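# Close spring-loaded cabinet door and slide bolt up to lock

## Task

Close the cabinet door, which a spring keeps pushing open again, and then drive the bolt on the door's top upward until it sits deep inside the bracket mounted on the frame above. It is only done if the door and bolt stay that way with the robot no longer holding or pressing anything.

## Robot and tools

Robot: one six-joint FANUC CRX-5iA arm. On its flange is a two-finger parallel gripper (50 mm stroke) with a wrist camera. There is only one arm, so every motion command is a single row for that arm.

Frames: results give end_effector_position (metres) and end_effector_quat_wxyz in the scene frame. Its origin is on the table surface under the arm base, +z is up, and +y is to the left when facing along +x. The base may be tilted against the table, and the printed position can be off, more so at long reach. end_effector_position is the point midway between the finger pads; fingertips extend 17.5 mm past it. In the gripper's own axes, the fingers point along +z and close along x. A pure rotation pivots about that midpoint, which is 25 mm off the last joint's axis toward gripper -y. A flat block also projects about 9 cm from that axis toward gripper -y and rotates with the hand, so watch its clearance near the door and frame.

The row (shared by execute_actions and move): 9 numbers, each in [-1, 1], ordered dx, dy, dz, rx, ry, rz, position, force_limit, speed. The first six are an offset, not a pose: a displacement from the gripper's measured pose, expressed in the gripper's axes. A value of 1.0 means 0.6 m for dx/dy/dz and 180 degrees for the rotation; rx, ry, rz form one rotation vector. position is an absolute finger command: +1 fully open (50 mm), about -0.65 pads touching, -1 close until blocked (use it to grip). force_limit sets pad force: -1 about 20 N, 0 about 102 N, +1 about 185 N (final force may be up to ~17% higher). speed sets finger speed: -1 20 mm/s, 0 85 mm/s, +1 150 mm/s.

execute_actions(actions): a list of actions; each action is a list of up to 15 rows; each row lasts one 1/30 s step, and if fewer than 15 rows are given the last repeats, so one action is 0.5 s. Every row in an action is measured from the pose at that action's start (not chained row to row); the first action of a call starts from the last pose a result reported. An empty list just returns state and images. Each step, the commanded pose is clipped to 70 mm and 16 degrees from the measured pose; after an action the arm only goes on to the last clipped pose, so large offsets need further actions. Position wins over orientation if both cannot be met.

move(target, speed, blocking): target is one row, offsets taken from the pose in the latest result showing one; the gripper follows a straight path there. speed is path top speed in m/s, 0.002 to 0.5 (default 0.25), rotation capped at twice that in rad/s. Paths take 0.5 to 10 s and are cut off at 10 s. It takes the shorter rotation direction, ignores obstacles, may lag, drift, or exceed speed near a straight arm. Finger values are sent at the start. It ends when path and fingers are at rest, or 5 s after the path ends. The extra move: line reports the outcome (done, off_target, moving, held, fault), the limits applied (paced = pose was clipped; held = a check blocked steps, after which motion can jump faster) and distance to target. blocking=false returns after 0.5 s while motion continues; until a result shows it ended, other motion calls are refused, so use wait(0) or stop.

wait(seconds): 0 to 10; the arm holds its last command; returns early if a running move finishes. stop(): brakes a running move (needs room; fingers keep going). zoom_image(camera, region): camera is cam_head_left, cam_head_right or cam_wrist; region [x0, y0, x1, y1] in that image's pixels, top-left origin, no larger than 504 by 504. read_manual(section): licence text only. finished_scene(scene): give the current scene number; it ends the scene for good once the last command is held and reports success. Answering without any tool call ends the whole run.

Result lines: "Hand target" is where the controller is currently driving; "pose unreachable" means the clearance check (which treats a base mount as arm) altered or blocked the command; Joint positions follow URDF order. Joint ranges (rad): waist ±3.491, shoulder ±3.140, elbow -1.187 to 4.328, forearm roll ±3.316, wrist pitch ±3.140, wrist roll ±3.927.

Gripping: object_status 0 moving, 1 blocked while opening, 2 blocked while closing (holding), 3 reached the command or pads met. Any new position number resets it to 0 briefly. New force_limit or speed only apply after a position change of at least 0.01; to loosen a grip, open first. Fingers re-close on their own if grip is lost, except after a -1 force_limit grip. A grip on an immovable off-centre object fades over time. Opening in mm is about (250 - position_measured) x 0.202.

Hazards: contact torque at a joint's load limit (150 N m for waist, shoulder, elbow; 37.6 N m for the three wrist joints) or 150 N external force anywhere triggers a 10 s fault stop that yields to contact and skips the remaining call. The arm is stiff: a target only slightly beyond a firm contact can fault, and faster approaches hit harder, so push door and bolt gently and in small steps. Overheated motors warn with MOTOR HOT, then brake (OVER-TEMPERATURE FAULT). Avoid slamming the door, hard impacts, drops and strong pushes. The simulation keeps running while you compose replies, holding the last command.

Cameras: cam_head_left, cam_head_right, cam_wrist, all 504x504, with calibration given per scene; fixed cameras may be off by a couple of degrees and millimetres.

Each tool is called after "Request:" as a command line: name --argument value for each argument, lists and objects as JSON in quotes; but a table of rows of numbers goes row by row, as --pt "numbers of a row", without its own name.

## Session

Request:
execute_actions --actions '[]'

Scene clock: 0.00 s.
end_effector_position=(+0.6688, +0.2045, +0.1581) position_measured=3 object_status=3 end_effector_quat_wxyz=(+0.203, +0.880, -0.401, +0.155)
Joint positions: [ 0.668  0.732  0.366  0.458 -1.462  3.068]
Joint velocities: [ 0.001 -0.    -0.     0.    -0.    -0.001]
Hand target: +0.669, +0.204, +0.158; +0.203, +0.880, -0.401, +0.155
camera_calibration (this result's frames):
cam_wrist: T_world_to_cam=[[0.628637, -0.669787, 0.395222, -0.332088], [-0.766287, -0.446726, 0.461778, 0.53038], [-0.132737, -0.593145, -0.794078, 0.487257], [0, 0, 0, 1]] pos_world=[0.679864, 0.30352, 0.273251]

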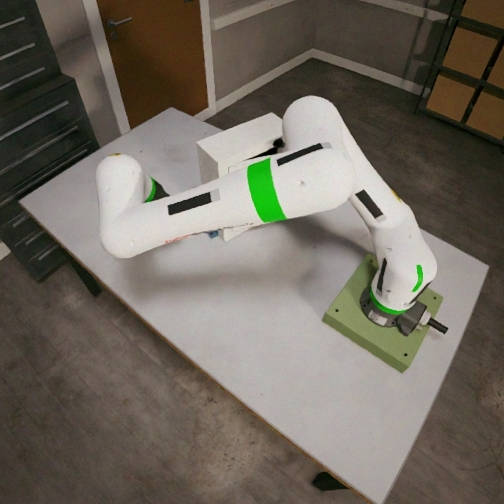

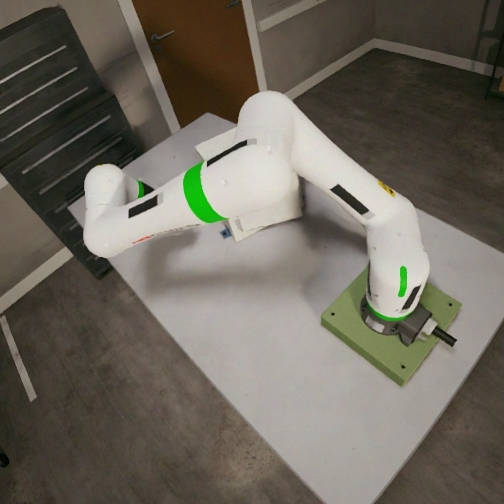

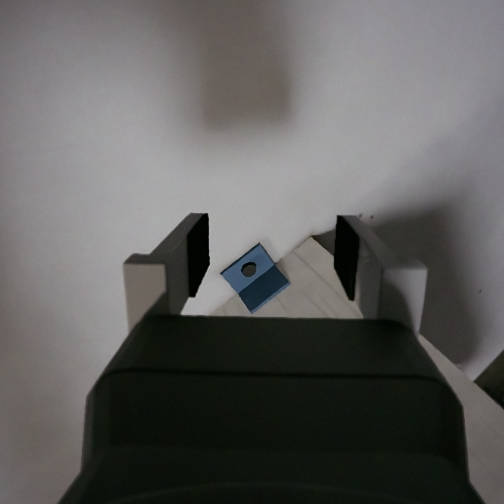

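Request:
move --target '[0.058,0.089,-0.465,0,0,0,-1,0,0.5]' --speed 0.25

Scene clock: 3.47 s.
end_effector_position=(+0.6184, +0.2842, +0.4276) position_measured=253 object_status=3 end_effector_quat_wxyz=(+0.202, +0.880, -0.401, +0.156)
Joint positions: [ 0.793  0.931  1.337  0.533 -2.203  3.324]
Joint velocities: [-0.007  0.162  0.294  0.047 -0.125  0.09 ]
Hand target: +0.618, +0.284, +0.428; +0.202, +0.880, -0.401, +0.156
Off the commanded pose: 0.001 m, 0 deg.
move: done
camera_calibration (this result's frames):
cam_wrist: T_world_to_cam=[[0.628358, -0.669657, 0.395886, -0.353749], [-0.766883, -0.447795, 0.459749, 0.404458], [-0.130599, -0.592486, -0.794924, 0.740787], [0, 0, 0, 1]] pos_world=[0.629198, 0.383129, 0.542964]

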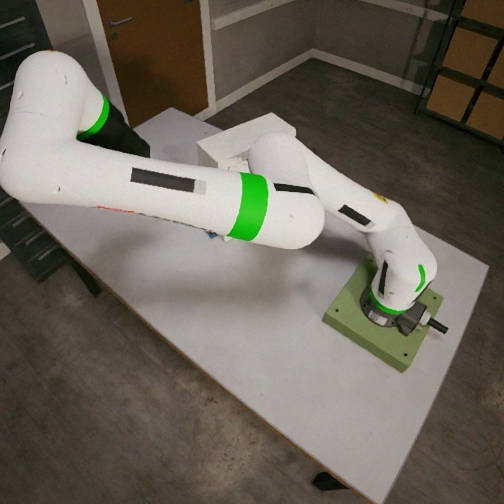

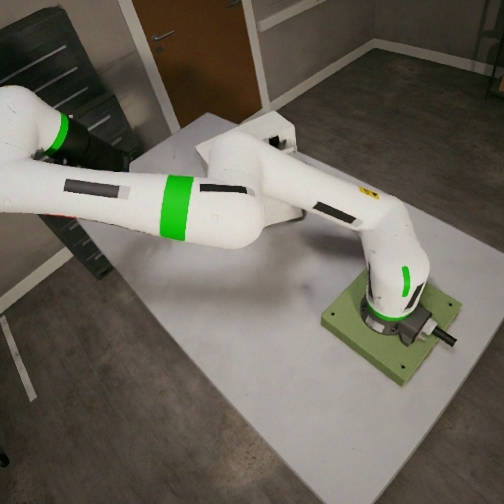

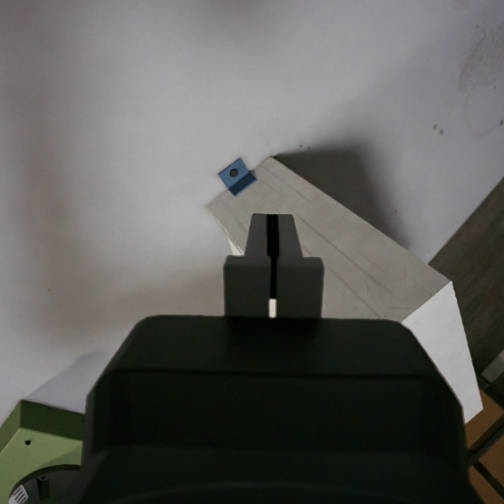

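Request:
move --target '[-0.337,0.442,0.193,0.361,0.201,0.466,-1,0,0.5]' --speed 0.35

Scene clock: 11.73 s.
end_effector_position=(+0.2996, +0.2023, +0.2992) position_measured=253 object_status=3 end_effector_quat_wxyz=(+0.297, -0.298, +0.642, -0.641)
Joint positions: [ 1.655  0.353 -0.789  0.82  -1.866  0.31 ]
Joint velocities: [-0.    -0.001 -0.001  0.001  0.    -0.001]
Hand target: +0.300, +0.202, +0.299; +0.297, -0.298, +0.642, -0.641
Off the commanded pose: 0.002 m, 0 deg.
move: done
camera_calibration (this result's frames):
cam_wrist: T_world_to_cam=[[-0.60792, -0.793968, -0.00691991, 0.358673], [-0.212944, 0.171429, -0.961908, 0.316443], [0.764911, -0.583289, -0.273286, 0.122251], [0, 0, 0, 1]] pos_world=[0.191918, 0.301835, 0.34028]

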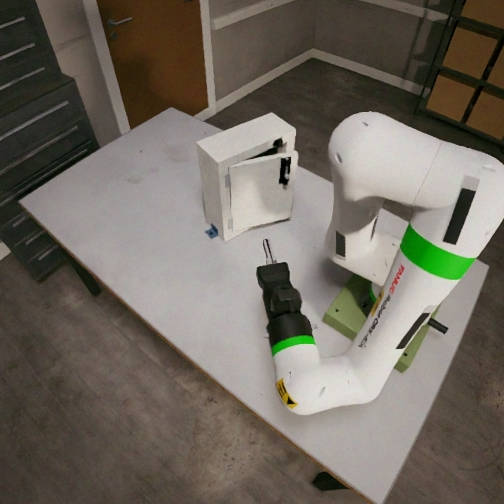

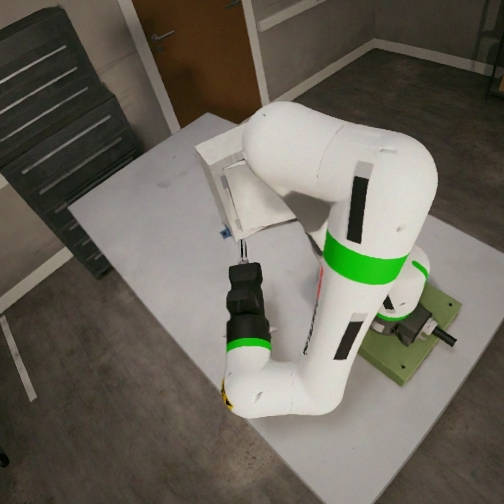

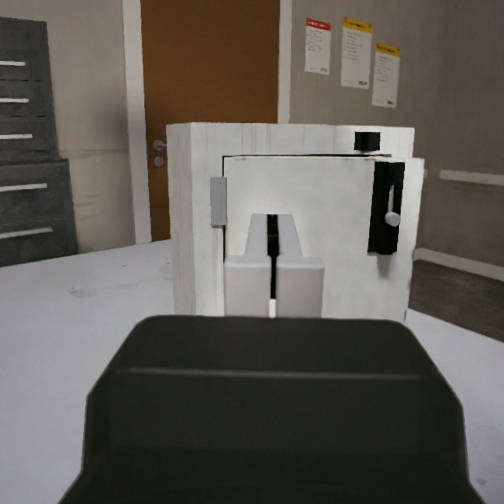

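Request:
zoom_image --camera "cam_head_left" --region '[190, 100, 330, 260]'

Region (190, 100, 330, 260) of cam_head_left's 504x504 image, scaled by 3.150, with more detail than that image has; it fills the left 441 columns of this view, and the rest is white.

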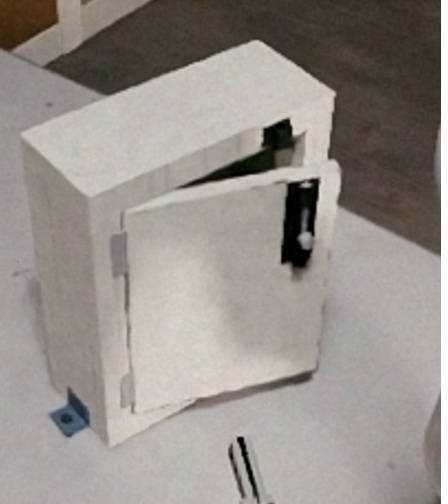

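Request:
move --target '[0.243,0.118,0.421,0,0,0,-1,0,0.5]' --speed 0.3

Scene clock: 20.60 s.
end_effector_position=(+0.4003, -0.0713, +0.2284) position_measured=253 object_status=3 end_effector_quat_wxyz=(+0.232, -0.209, +0.661, -0.682)
Joint positions: [ 0.83   0.394 -1.184  1.363 -1.604 -0.027]
Joint velocities: [-0.005  0.012 -0.002  0.005 -0.008 -0.016]
Hand target: +0.400, -0.071, +0.228; +0.232, -0.209, +0.661, -0.682
Off the commanded pose: 0.002 m, 14 deg.
joint sent to its limit — the command would take joint 3 (elbow) past its lower limit, so that joint was sent only as far as its limit.
move: off_target
camera_calibration (this result's frames):
cam_wrist: T_world_to_cam=[[-0.775873, -0.630313, -0.0269717, 0.285663], [-0.126314, 0.197086, -0.972215, 0.286182], [0.618115, -0.750908, -0.232531, -0.0962205], [0, 0, 0, 1]] pos_world=[0.317262, 0.0514017, 0.263561]

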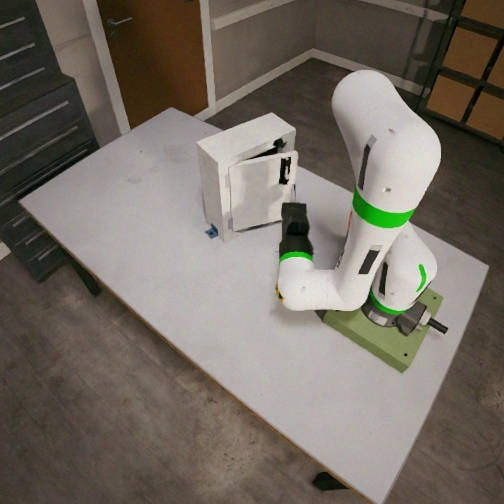

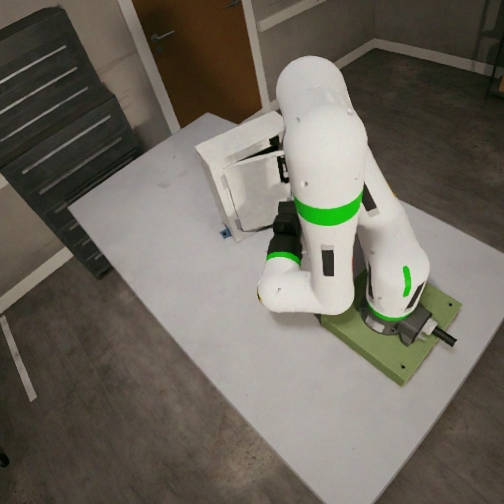

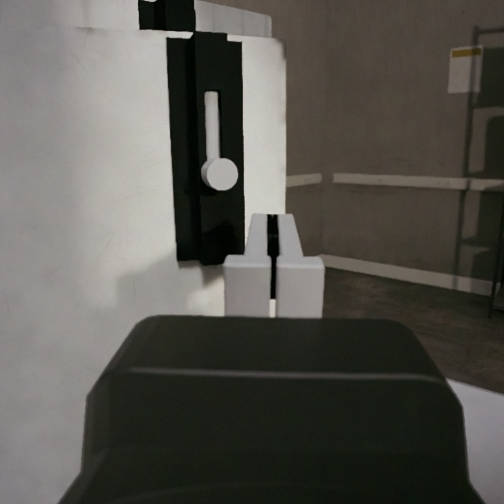

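Request:
move --target '[-0.063,0.012,0.023,-0.012,0.035,-0.008,-1,0,0.5]' --speed 0.1

Scene clock: 26.47 s.
end_effector_position=(+0.4393, -0.0603, +0.2227) position_measured=253 object_status=3 end_effector_quat_wxyz=(+0.183, -0.184, +0.683, -0.683)
Joint positions: [ 0.759  0.456 -1.004  1.326 -1.593  0.111]
Joint velocities: [-0.002 -0.001  0.001  0.001  0.     0.001]
Hand target: +0.439, -0.060, +0.223; +0.183, -0.184, +0.683, -0.683
Off the commanded pose: 0.000 m, 0 deg.
move: done
camera_calibration (this result's frames):
cam_wrist: T_world_to_cam=[[-0.840937, -0.541101, -0.00592129, 0.351985], [-0.141998, 0.231214, -0.962485, 0.29018], [0.52217, -0.808548, -0.271272, -0.0660465], [0, 0, 0, 1]] pos_world=[0.37169, 0.069964, 0.263462]

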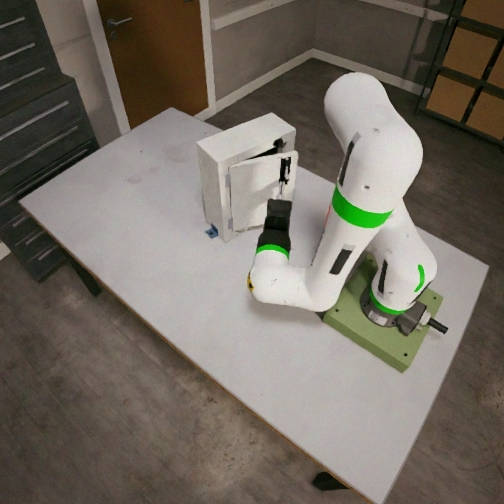

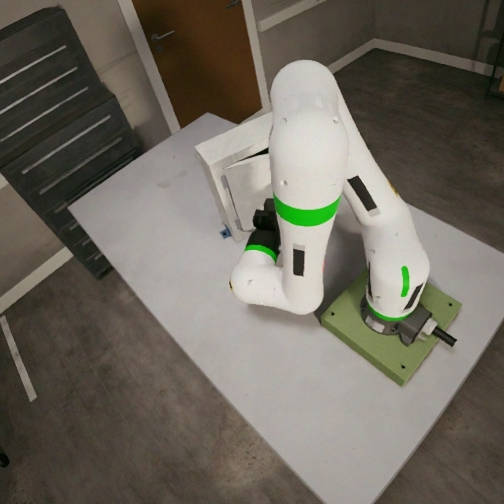

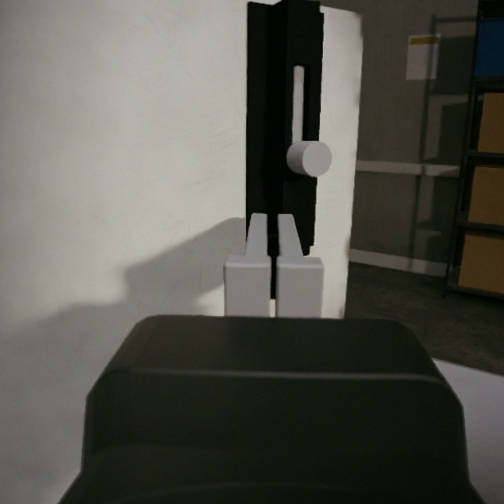

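Request:
move --target '[0.02,0,0.025,0,0,0,-1,0,0.5]' --speed 0.03

Scene clock: 28.37 s.
end_effector_position=(+0.4365, -0.0793, +0.2228) position_measured=253 object_status=3 end_effector_quat_wxyz=(+0.183, -0.184, +0.683, -0.683)
Joint positions: [ 0.704  0.438 -1.042  1.38  -1.584  0.092]
Joint velocities: [-0.     0.    -0.003  0.    -0.     0.001]
Hand target: +0.436, -0.079, +0.223; +0.183, -0.184, +0.683, -0.683
Off the commanded pose: 0.000 m, 0 deg.
move: done
camera_calibration (this result's frames):
cam_wrist: T_world_to_cam=[[-0.840928, -0.541114, -0.00595923, 0.33931], [-0.141864, 0.231066, -0.96254, 0.294192], [0.522221, -0.808581, -0.271074, -0.0799958], [0, 0, 0, 1]] pos_world=[0.368846, 0.050945, 0.263509]

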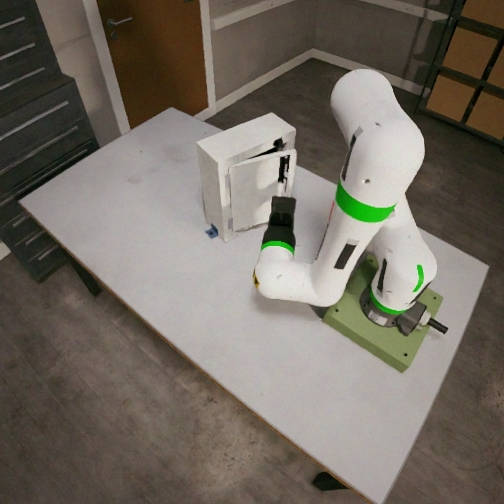

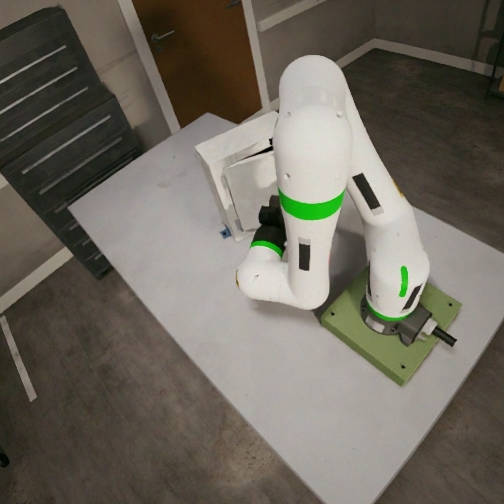

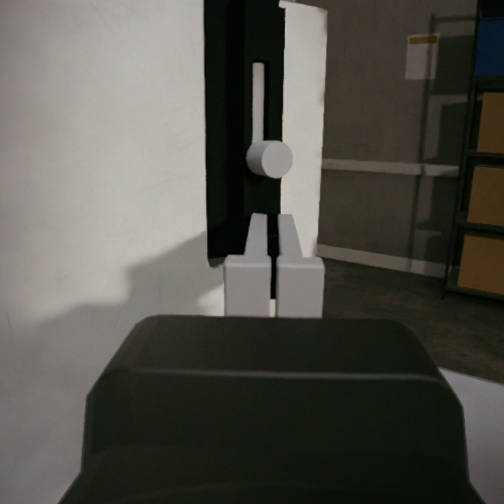

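Request:
move --target '[-0.0255,0,0.0275,0,0,0,-1,0,0.5]' --speed 0.03

Request:
zoom_image --camera "cam_head_left" --region '[220, 110, 330, 220]'

Scene clock: 31.27 s.
end_effector_position=(+0.4581, -0.0860, +0.2229) position_measured=253 object_status=3 end_effector_quat_wxyz=(+0.183, -0.184, +0.683, -0.683)
Joint positions: [ 0.619  0.455 -1.01   1.465 -1.578  0.109]
Joint velocities: [-0.001 -0.     0.    -0.    -0.     0.001]
Hand target: +0.458, -0.086, +0.223; +0.183, -0.184, +0.683, -0.683
Off the commanded pose: 0.000 m, 0 deg.
move: done
camera_calibration (this result's frames):
cam_wrist: T_world_to_cam=[[-0.84091, -0.541142, -0.00598279, 0.353799], [-0.141669, 0.23079, -0.962635, 0.298844], [0.522302, -0.808642, -0.270737, -0.0967752], [0, 0, 0, 1]] pos_world=[0.390396, 0.0442285, 0.263594]

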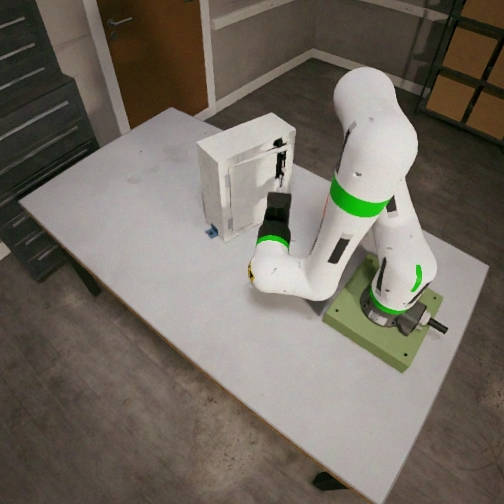

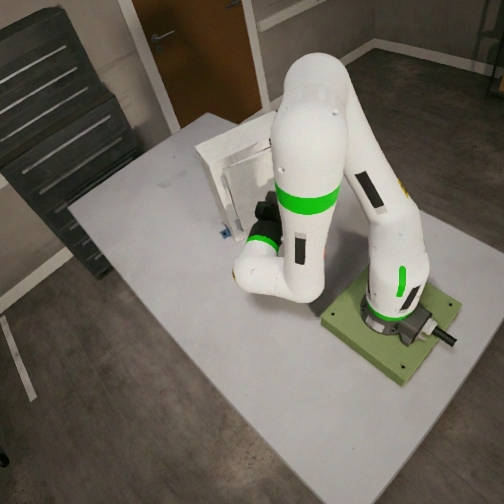

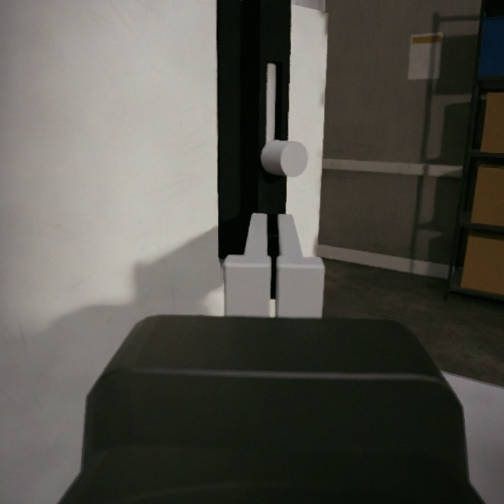

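Region (220, 110, 330, 220) of cam_head_left's 504x504 image, scaled by 4.582, with more detail than that image has.

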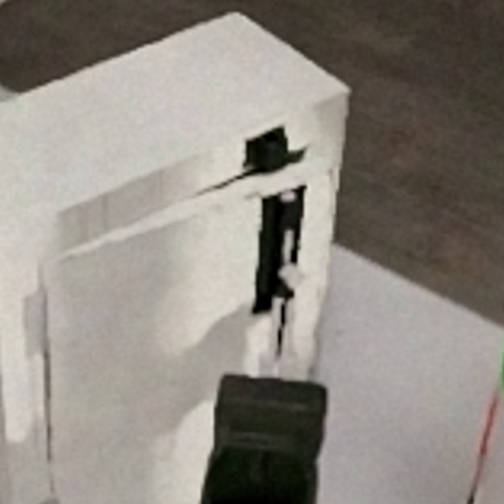

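Request:
move --target '[-0.0094,0,0.0137,0,0,0,-1,0,0.5]' --speed 0.02

Request:
zoom_image --camera "cam_head_left" --region '[240, 120, 320, 200]'

Scene clock: 33.87 s.
end_effector_position=(+0.4671, -0.0904, +0.2230) position_measured=253 object_status=3 end_effector_quat_wxyz=(+0.183, -0.184, +0.683, -0.683)
Joint positions: [ 0.581  0.461 -0.997  1.504 -1.575  0.116]
Joint velocities: [ 0.001  0.     0.001  0.    -0.     0.   ]
Hand target: +0.467, -0.090, +0.223; +0.183, -0.184, +0.683, -0.683
Off the commanded pose: 0.000 m, 0 deg.
move: done
camera_calibration (this result's frames):
cam_wrist: T_world_to_cam=[[-0.840901, -0.541156, -0.00598207, 0.359031], [-0.141592, 0.230661, -0.962677, 0.301142], [0.522338, -0.808669, -0.270586, -0.105029], [0, 0, 0, 1]] pos_world=[0.399409, 0.039896, 0.263631]

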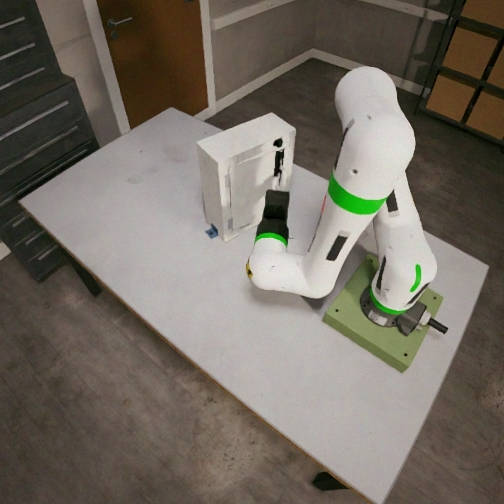

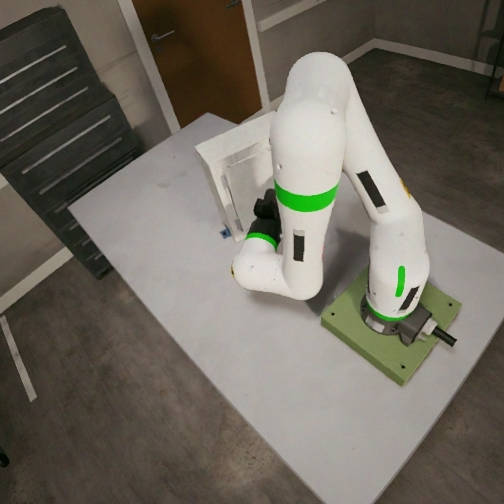

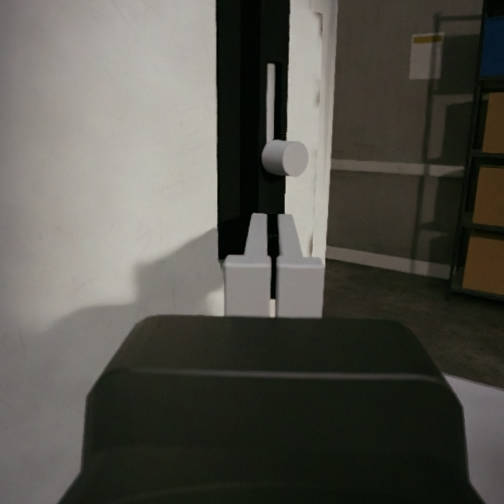

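Region (240, 120, 320, 200) of cam_head_left's 504x504 image, scaled by 6.300, with more detail than that image has.

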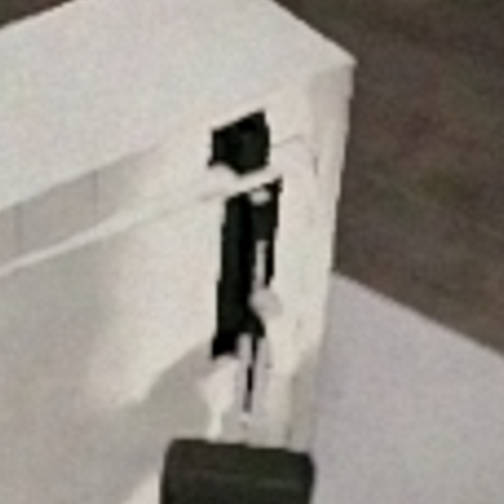

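Request:
move --target '[-0.0056,0,0.0082,0,0,0,-1,0,0.5]' --speed 0.012

Request:
zoom_image --camera "cam_head_left" --region '[240, 120, 320, 200]'

Scene clock: 35.40 s.
end_effector_position=(+0.4725, -0.0930, +0.2230) position_measured=253 object_status=3 end_effector_quat_wxyz=(+0.183, -0.184, +0.683, -0.683)
Joint positions: [ 0.559  0.465 -0.989  1.526 -1.573  0.12 ]
Joint velocities: [-0.001  0.001  0.001 -0.001  0.     0.   ]
Hand target: +0.472, -0.093, +0.223; +0.183, -0.184, +0.683, -0.683
Off the commanded pose: 0.000 m, 0 deg.
move: done
camera_calibration (this result's frames):
cam_wrist: T_world_to_cam=[[-0.840893, -0.541168, -0.00597689, 0.362144], [-0.14155, 0.23058, -0.962703, 0.302518], [0.522362, -0.808684, -0.270496, -0.109967], [0, 0, 0, 1]] pos_world=[0.404789, 0.0372979, 0.263653]

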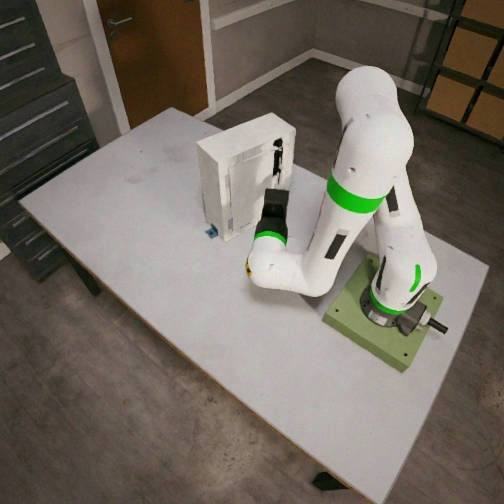

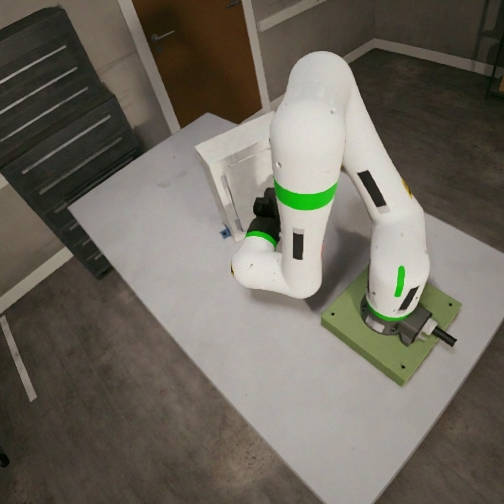

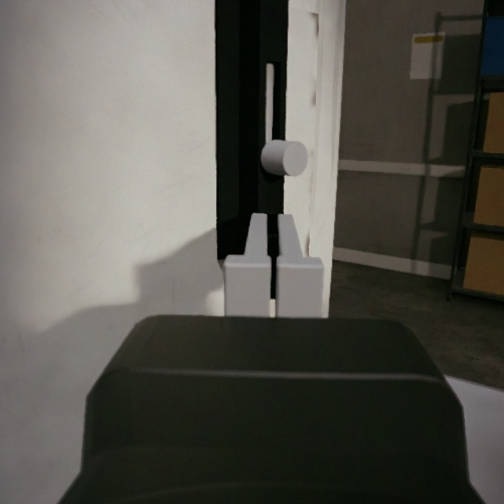

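Region (240, 120, 320, 200) of cam_head_left's 504x504 image, scaled by 6.300, with more detail than that image has.

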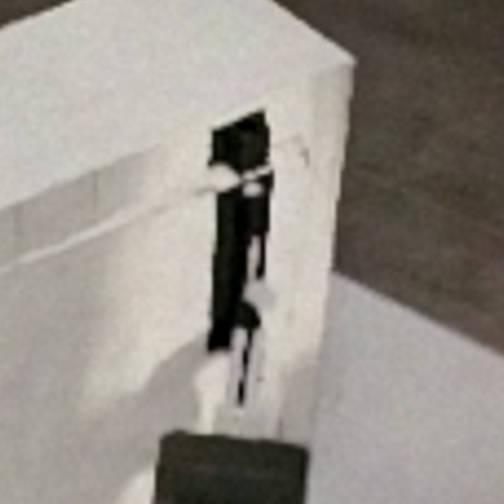

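Request:
move --target '[-0.003,-0.02,0.004,0,0,0,-1,0,0.5]' --speed 0.015

Request:
zoom_image --camera "cam_head_left" --region '[240, 120, 320, 200]'

Scene clock: 37.20 s.
end_effector_position=(+0.4752, -0.0941, +0.2351) position_measured=253 object_status=3 end_effector_quat_wxyz=(+0.183, -0.184, +0.683, -0.683)
Joint positions: [ 0.548  0.433 -0.988  1.536 -1.573  0.153]
Joint velocities: [-0.001 -0.    -0.002  0.     0.     0.001]
Hand target: +0.475, -0.094, +0.235; +0.183, -0.184, +0.683, -0.683
Off the commanded pose: 0.000 m, 0 deg.
move: done
camera_calibration (this result's frames):
cam_wrist: T_world_to_cam=[[-0.840887, -0.541178, -0.00597945, 0.363899], [-0.141468, 0.230451, -0.962746, 0.314785], [0.522395, -0.808714, -0.270342, -0.109139], [0, 0, 0, 1]] pos_world=[0.407544, 0.0361289, 0.275728]

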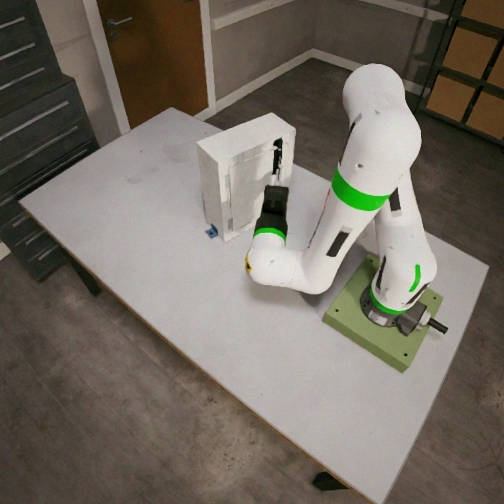

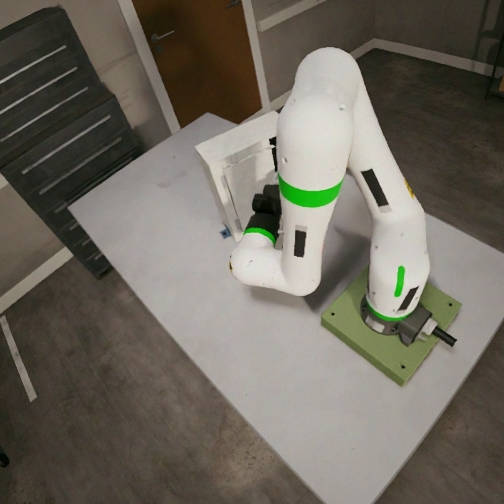

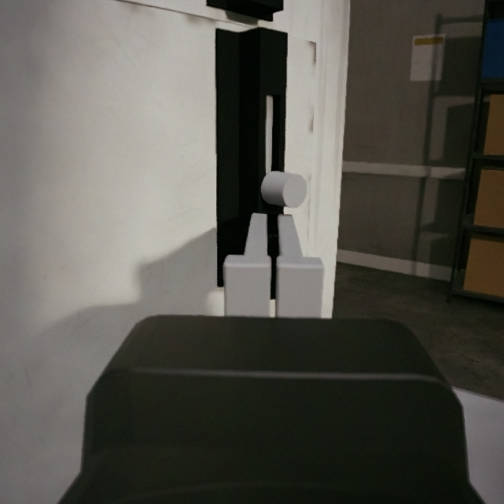

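Region (240, 120, 320, 200) of cam_head_left's 504x504 image, scaled by 6.300, with more detail than that image has.

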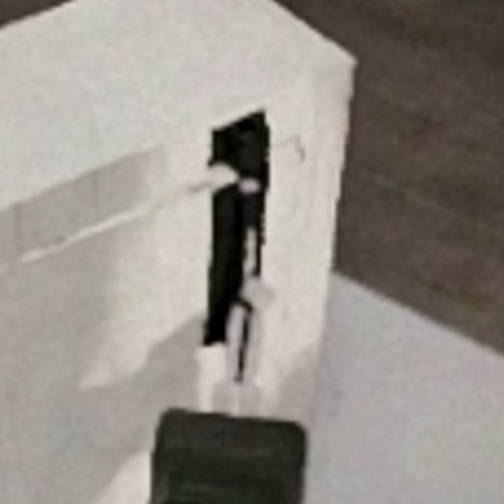

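Request:
move --target '[-0.0027,0,0.0032,0,0,0,-1,0,0.5]' --speed 0.006

Scene clock: 39.00 s.
end_effector_position=(+0.4776, -0.0950, +0.2351) position_measured=253 object_status=3 end_effector_quat_wxyz=(+0.183, -0.184, +0.683, -0.683)
Joint positions: [ 0.539  0.435 -0.984  1.545 -1.571  0.155]
Joint velocities: [ 0.001 -0.    -0.001  0.001  0.    -0.   ]
Hand target: +0.478, -0.095, +0.235; +0.183, -0.184, +0.683, -0.683
Off the commanded pose: 0.000 m, 0 deg.
move: done
camera_calibration (this result's frames):
cam_wrist: T_world_to_cam=[[-0.840894, -0.541167, -0.00599001, 0.365425], [-0.141436, 0.230427, -0.962756, 0.315322], [0.522392, -0.808729, -0.270305, -0.111079], [0, 0, 0, 1]] pos_world=[0.409908, 0.0352645, 0.275742]

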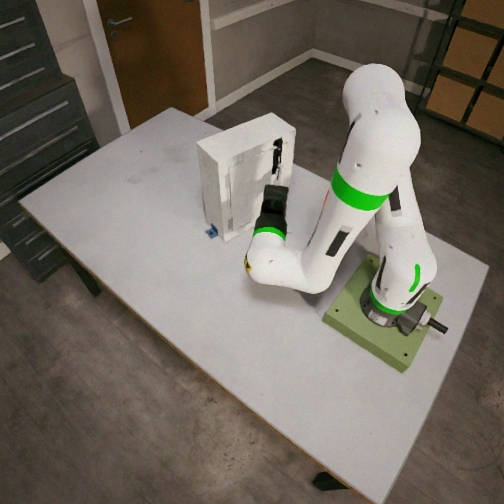

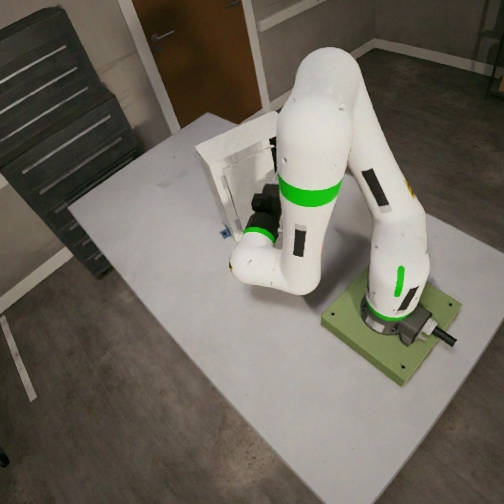

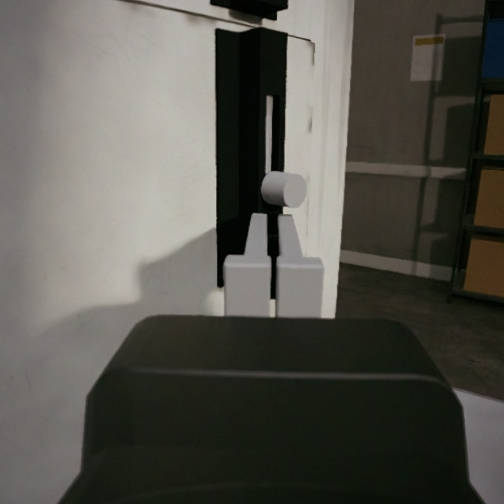

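Request:
move --target '[-0.0008,-0.025,0.0008,0,0,0,-1,0,0.5]' --speed 0.015

Scene clock: 40.87 s.
end_effector_position=(+0.4782, -0.0952, +0.2496) position_measured=253 object_status=3 end_effector_quat_wxyz=(+0.183, -0.184, +0.683, -0.683)
Joint positions: [ 0.537  0.393 -0.986  1.547 -1.571  0.195]
Joint velocities: [ 0.002 -0.003  0.002  0.001 -0.     0.001]
Hand target: +0.478, -0.095, +0.250; +0.183, -0.184, +0.683, -0.683
Off the commanded pose: 0.001 m, 0 deg.
move: done
camera_calibration (this result's frames):
cam_wrist: T_world_to_cam=[[-0.840819, -0.541288, -0.00552012, 0.365778], [-0.142483, 0.231144, -0.96243, 0.329907], [0.522227, -0.808443, -0.271475, -0.107274], [0, 0, 0, 1]] pos_world=[0.410581, 0.03501, 0.290409]

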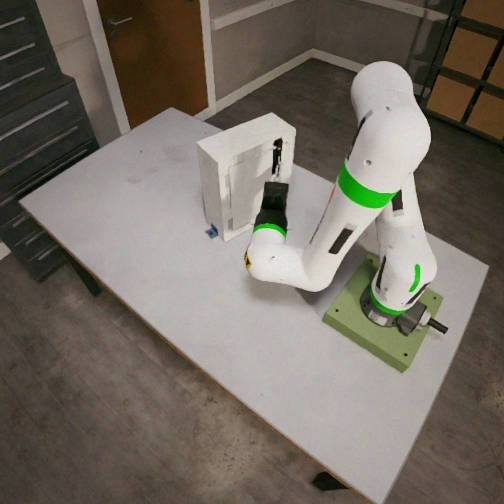

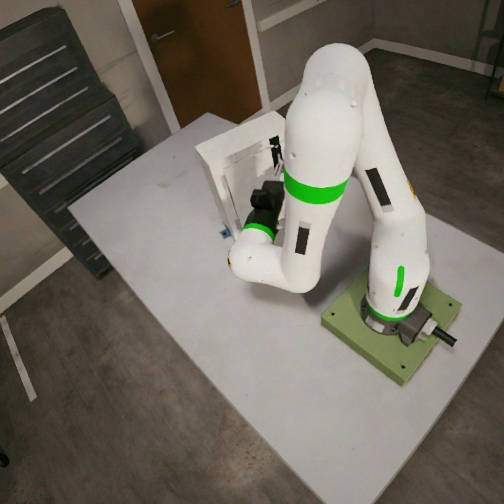

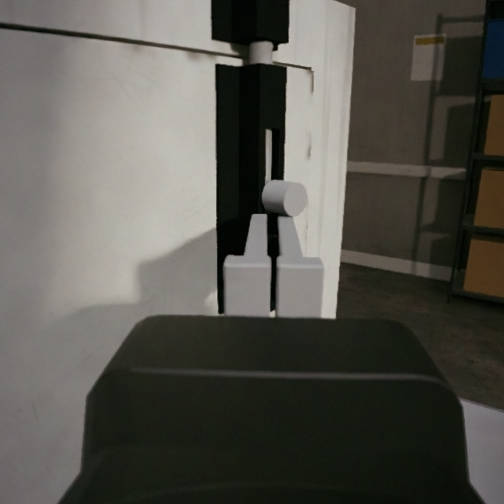

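Request:
zoom_image --camera "cam_wrist" --region '[190, 0, 350, 230]'

Region (190, 0, 350, 230) of cam_wrist's 504x504 image, scaled by 2.191, with more detail than that image has; it fills the left 351 columns of this view, and the rest is white.

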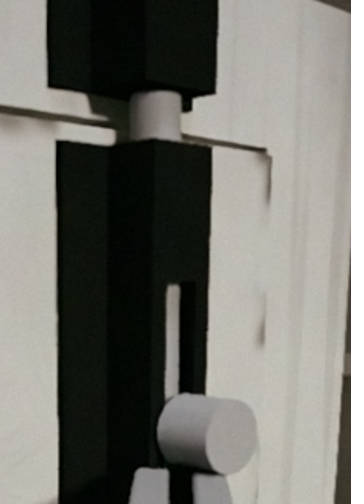

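Request:
move --target '[-0.001,-0.009,0.001,0,0,0,-1,0,0.5]' --speed 0.006

Scene clock: 42.87 s.
end_effector_position=(+0.4791, -0.0954, +0.2550) position_measured=253 object_status=3 end_effector_quat_wxyz=(+0.183, -0.184, +0.683, -0.683)
Joint positions: [ 0.534  0.379 -0.985  1.549 -1.571  0.211]
Joint velocities: [-0.001 -0.    -0.    -0.    -0.     0.001]
Hand target: +0.479, -0.095, +0.255; +0.183, -0.184, +0.683, -0.683
Off the commanded pose: 0.000 m, 0 deg.
move: done
camera_calibration (this result's frames):
cam_wrist: T_world_to_cam=[[-0.840787, -0.541339, -0.0054998, 0.366367], [-0.142517, 0.23113, -0.962428, 0.335295], [0.522271, -0.808413, -0.271481, -0.106422], [0, 0, 0, 1]] pos_world=[0.411403, 0.0347989, 0.29582]

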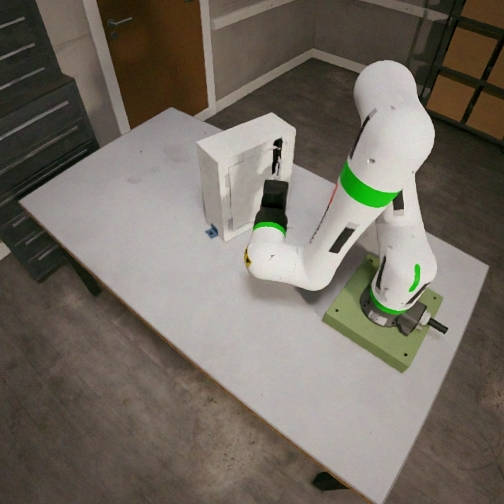

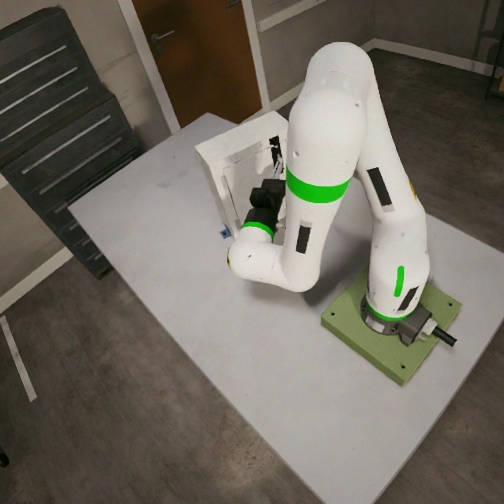

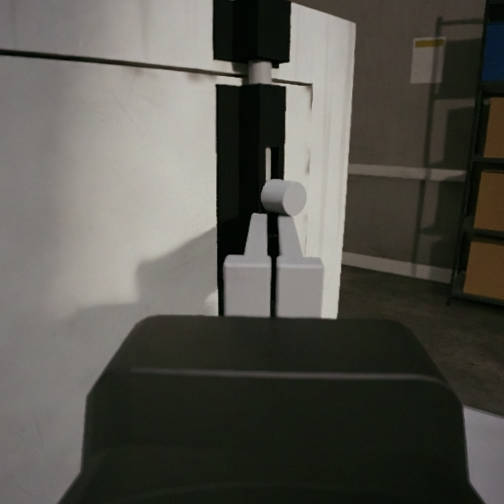

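Request:
move --target '[0,-0.018,0,0,0,0,-1,0,0.5]' --speed 0.012

Request:
zoom_image --camera "cam_wrist" --region '[190, 20, 350, 250]'

Scene clock: 44.67 s.
end_effector_position=(+0.4791, -0.0954, +0.2659) position_measured=253 object_status=3 end_effector_quat_wxyz=(+0.183, -0.184, +0.683, -0.683)
Joint positions: [ 0.534  0.349 -0.985  1.55  -1.571  0.24 ]
Joint velocities: [ 0.002 -0.001  0.001  0.     0.    -0.001]
Hand target: +0.479, -0.095, +0.266; +0.183, -0.184, +0.683, -0.683
Off the commanded pose: 0.000 m, 0 deg.
move: done
camera_calibration (this result's frames):
cam_wrist: T_world_to_cam=[[-0.840783, -0.541344, -0.00550259, 0.366427], [-0.14249, 0.23109, -0.962442, 0.345729], [0.522284, -0.808421, -0.271432, -0.103496], [0, 0, 0, 1]] pos_world=[0.411403, 0.0348003, 0.306668]

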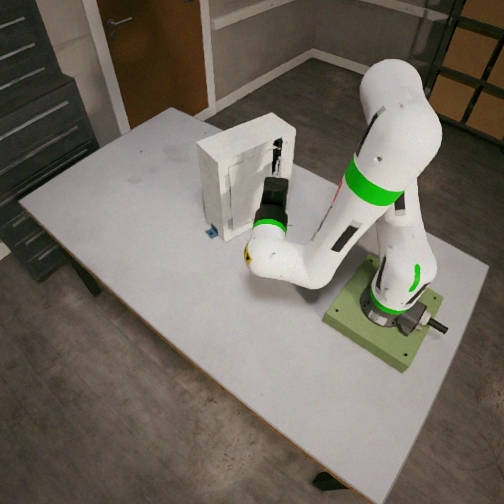

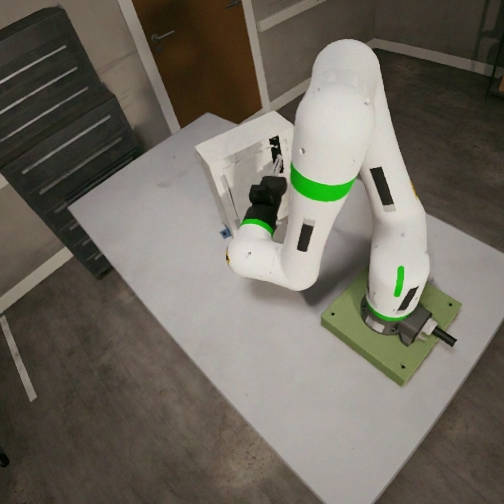

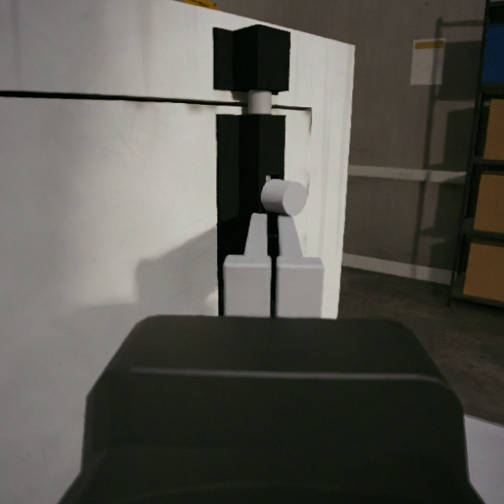

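Region (190, 20, 350, 250) of cam_wrist's 504x504 image, scaled by 2.191, with more detail than that image has; it fills the left 351 columns of this view, and the rest is white.

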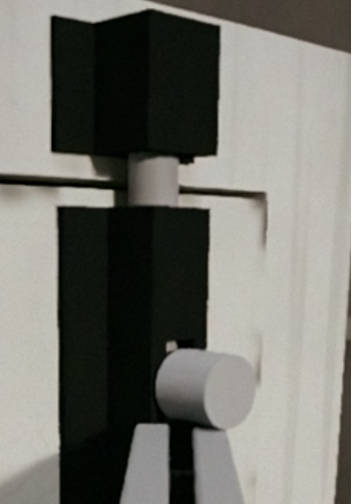

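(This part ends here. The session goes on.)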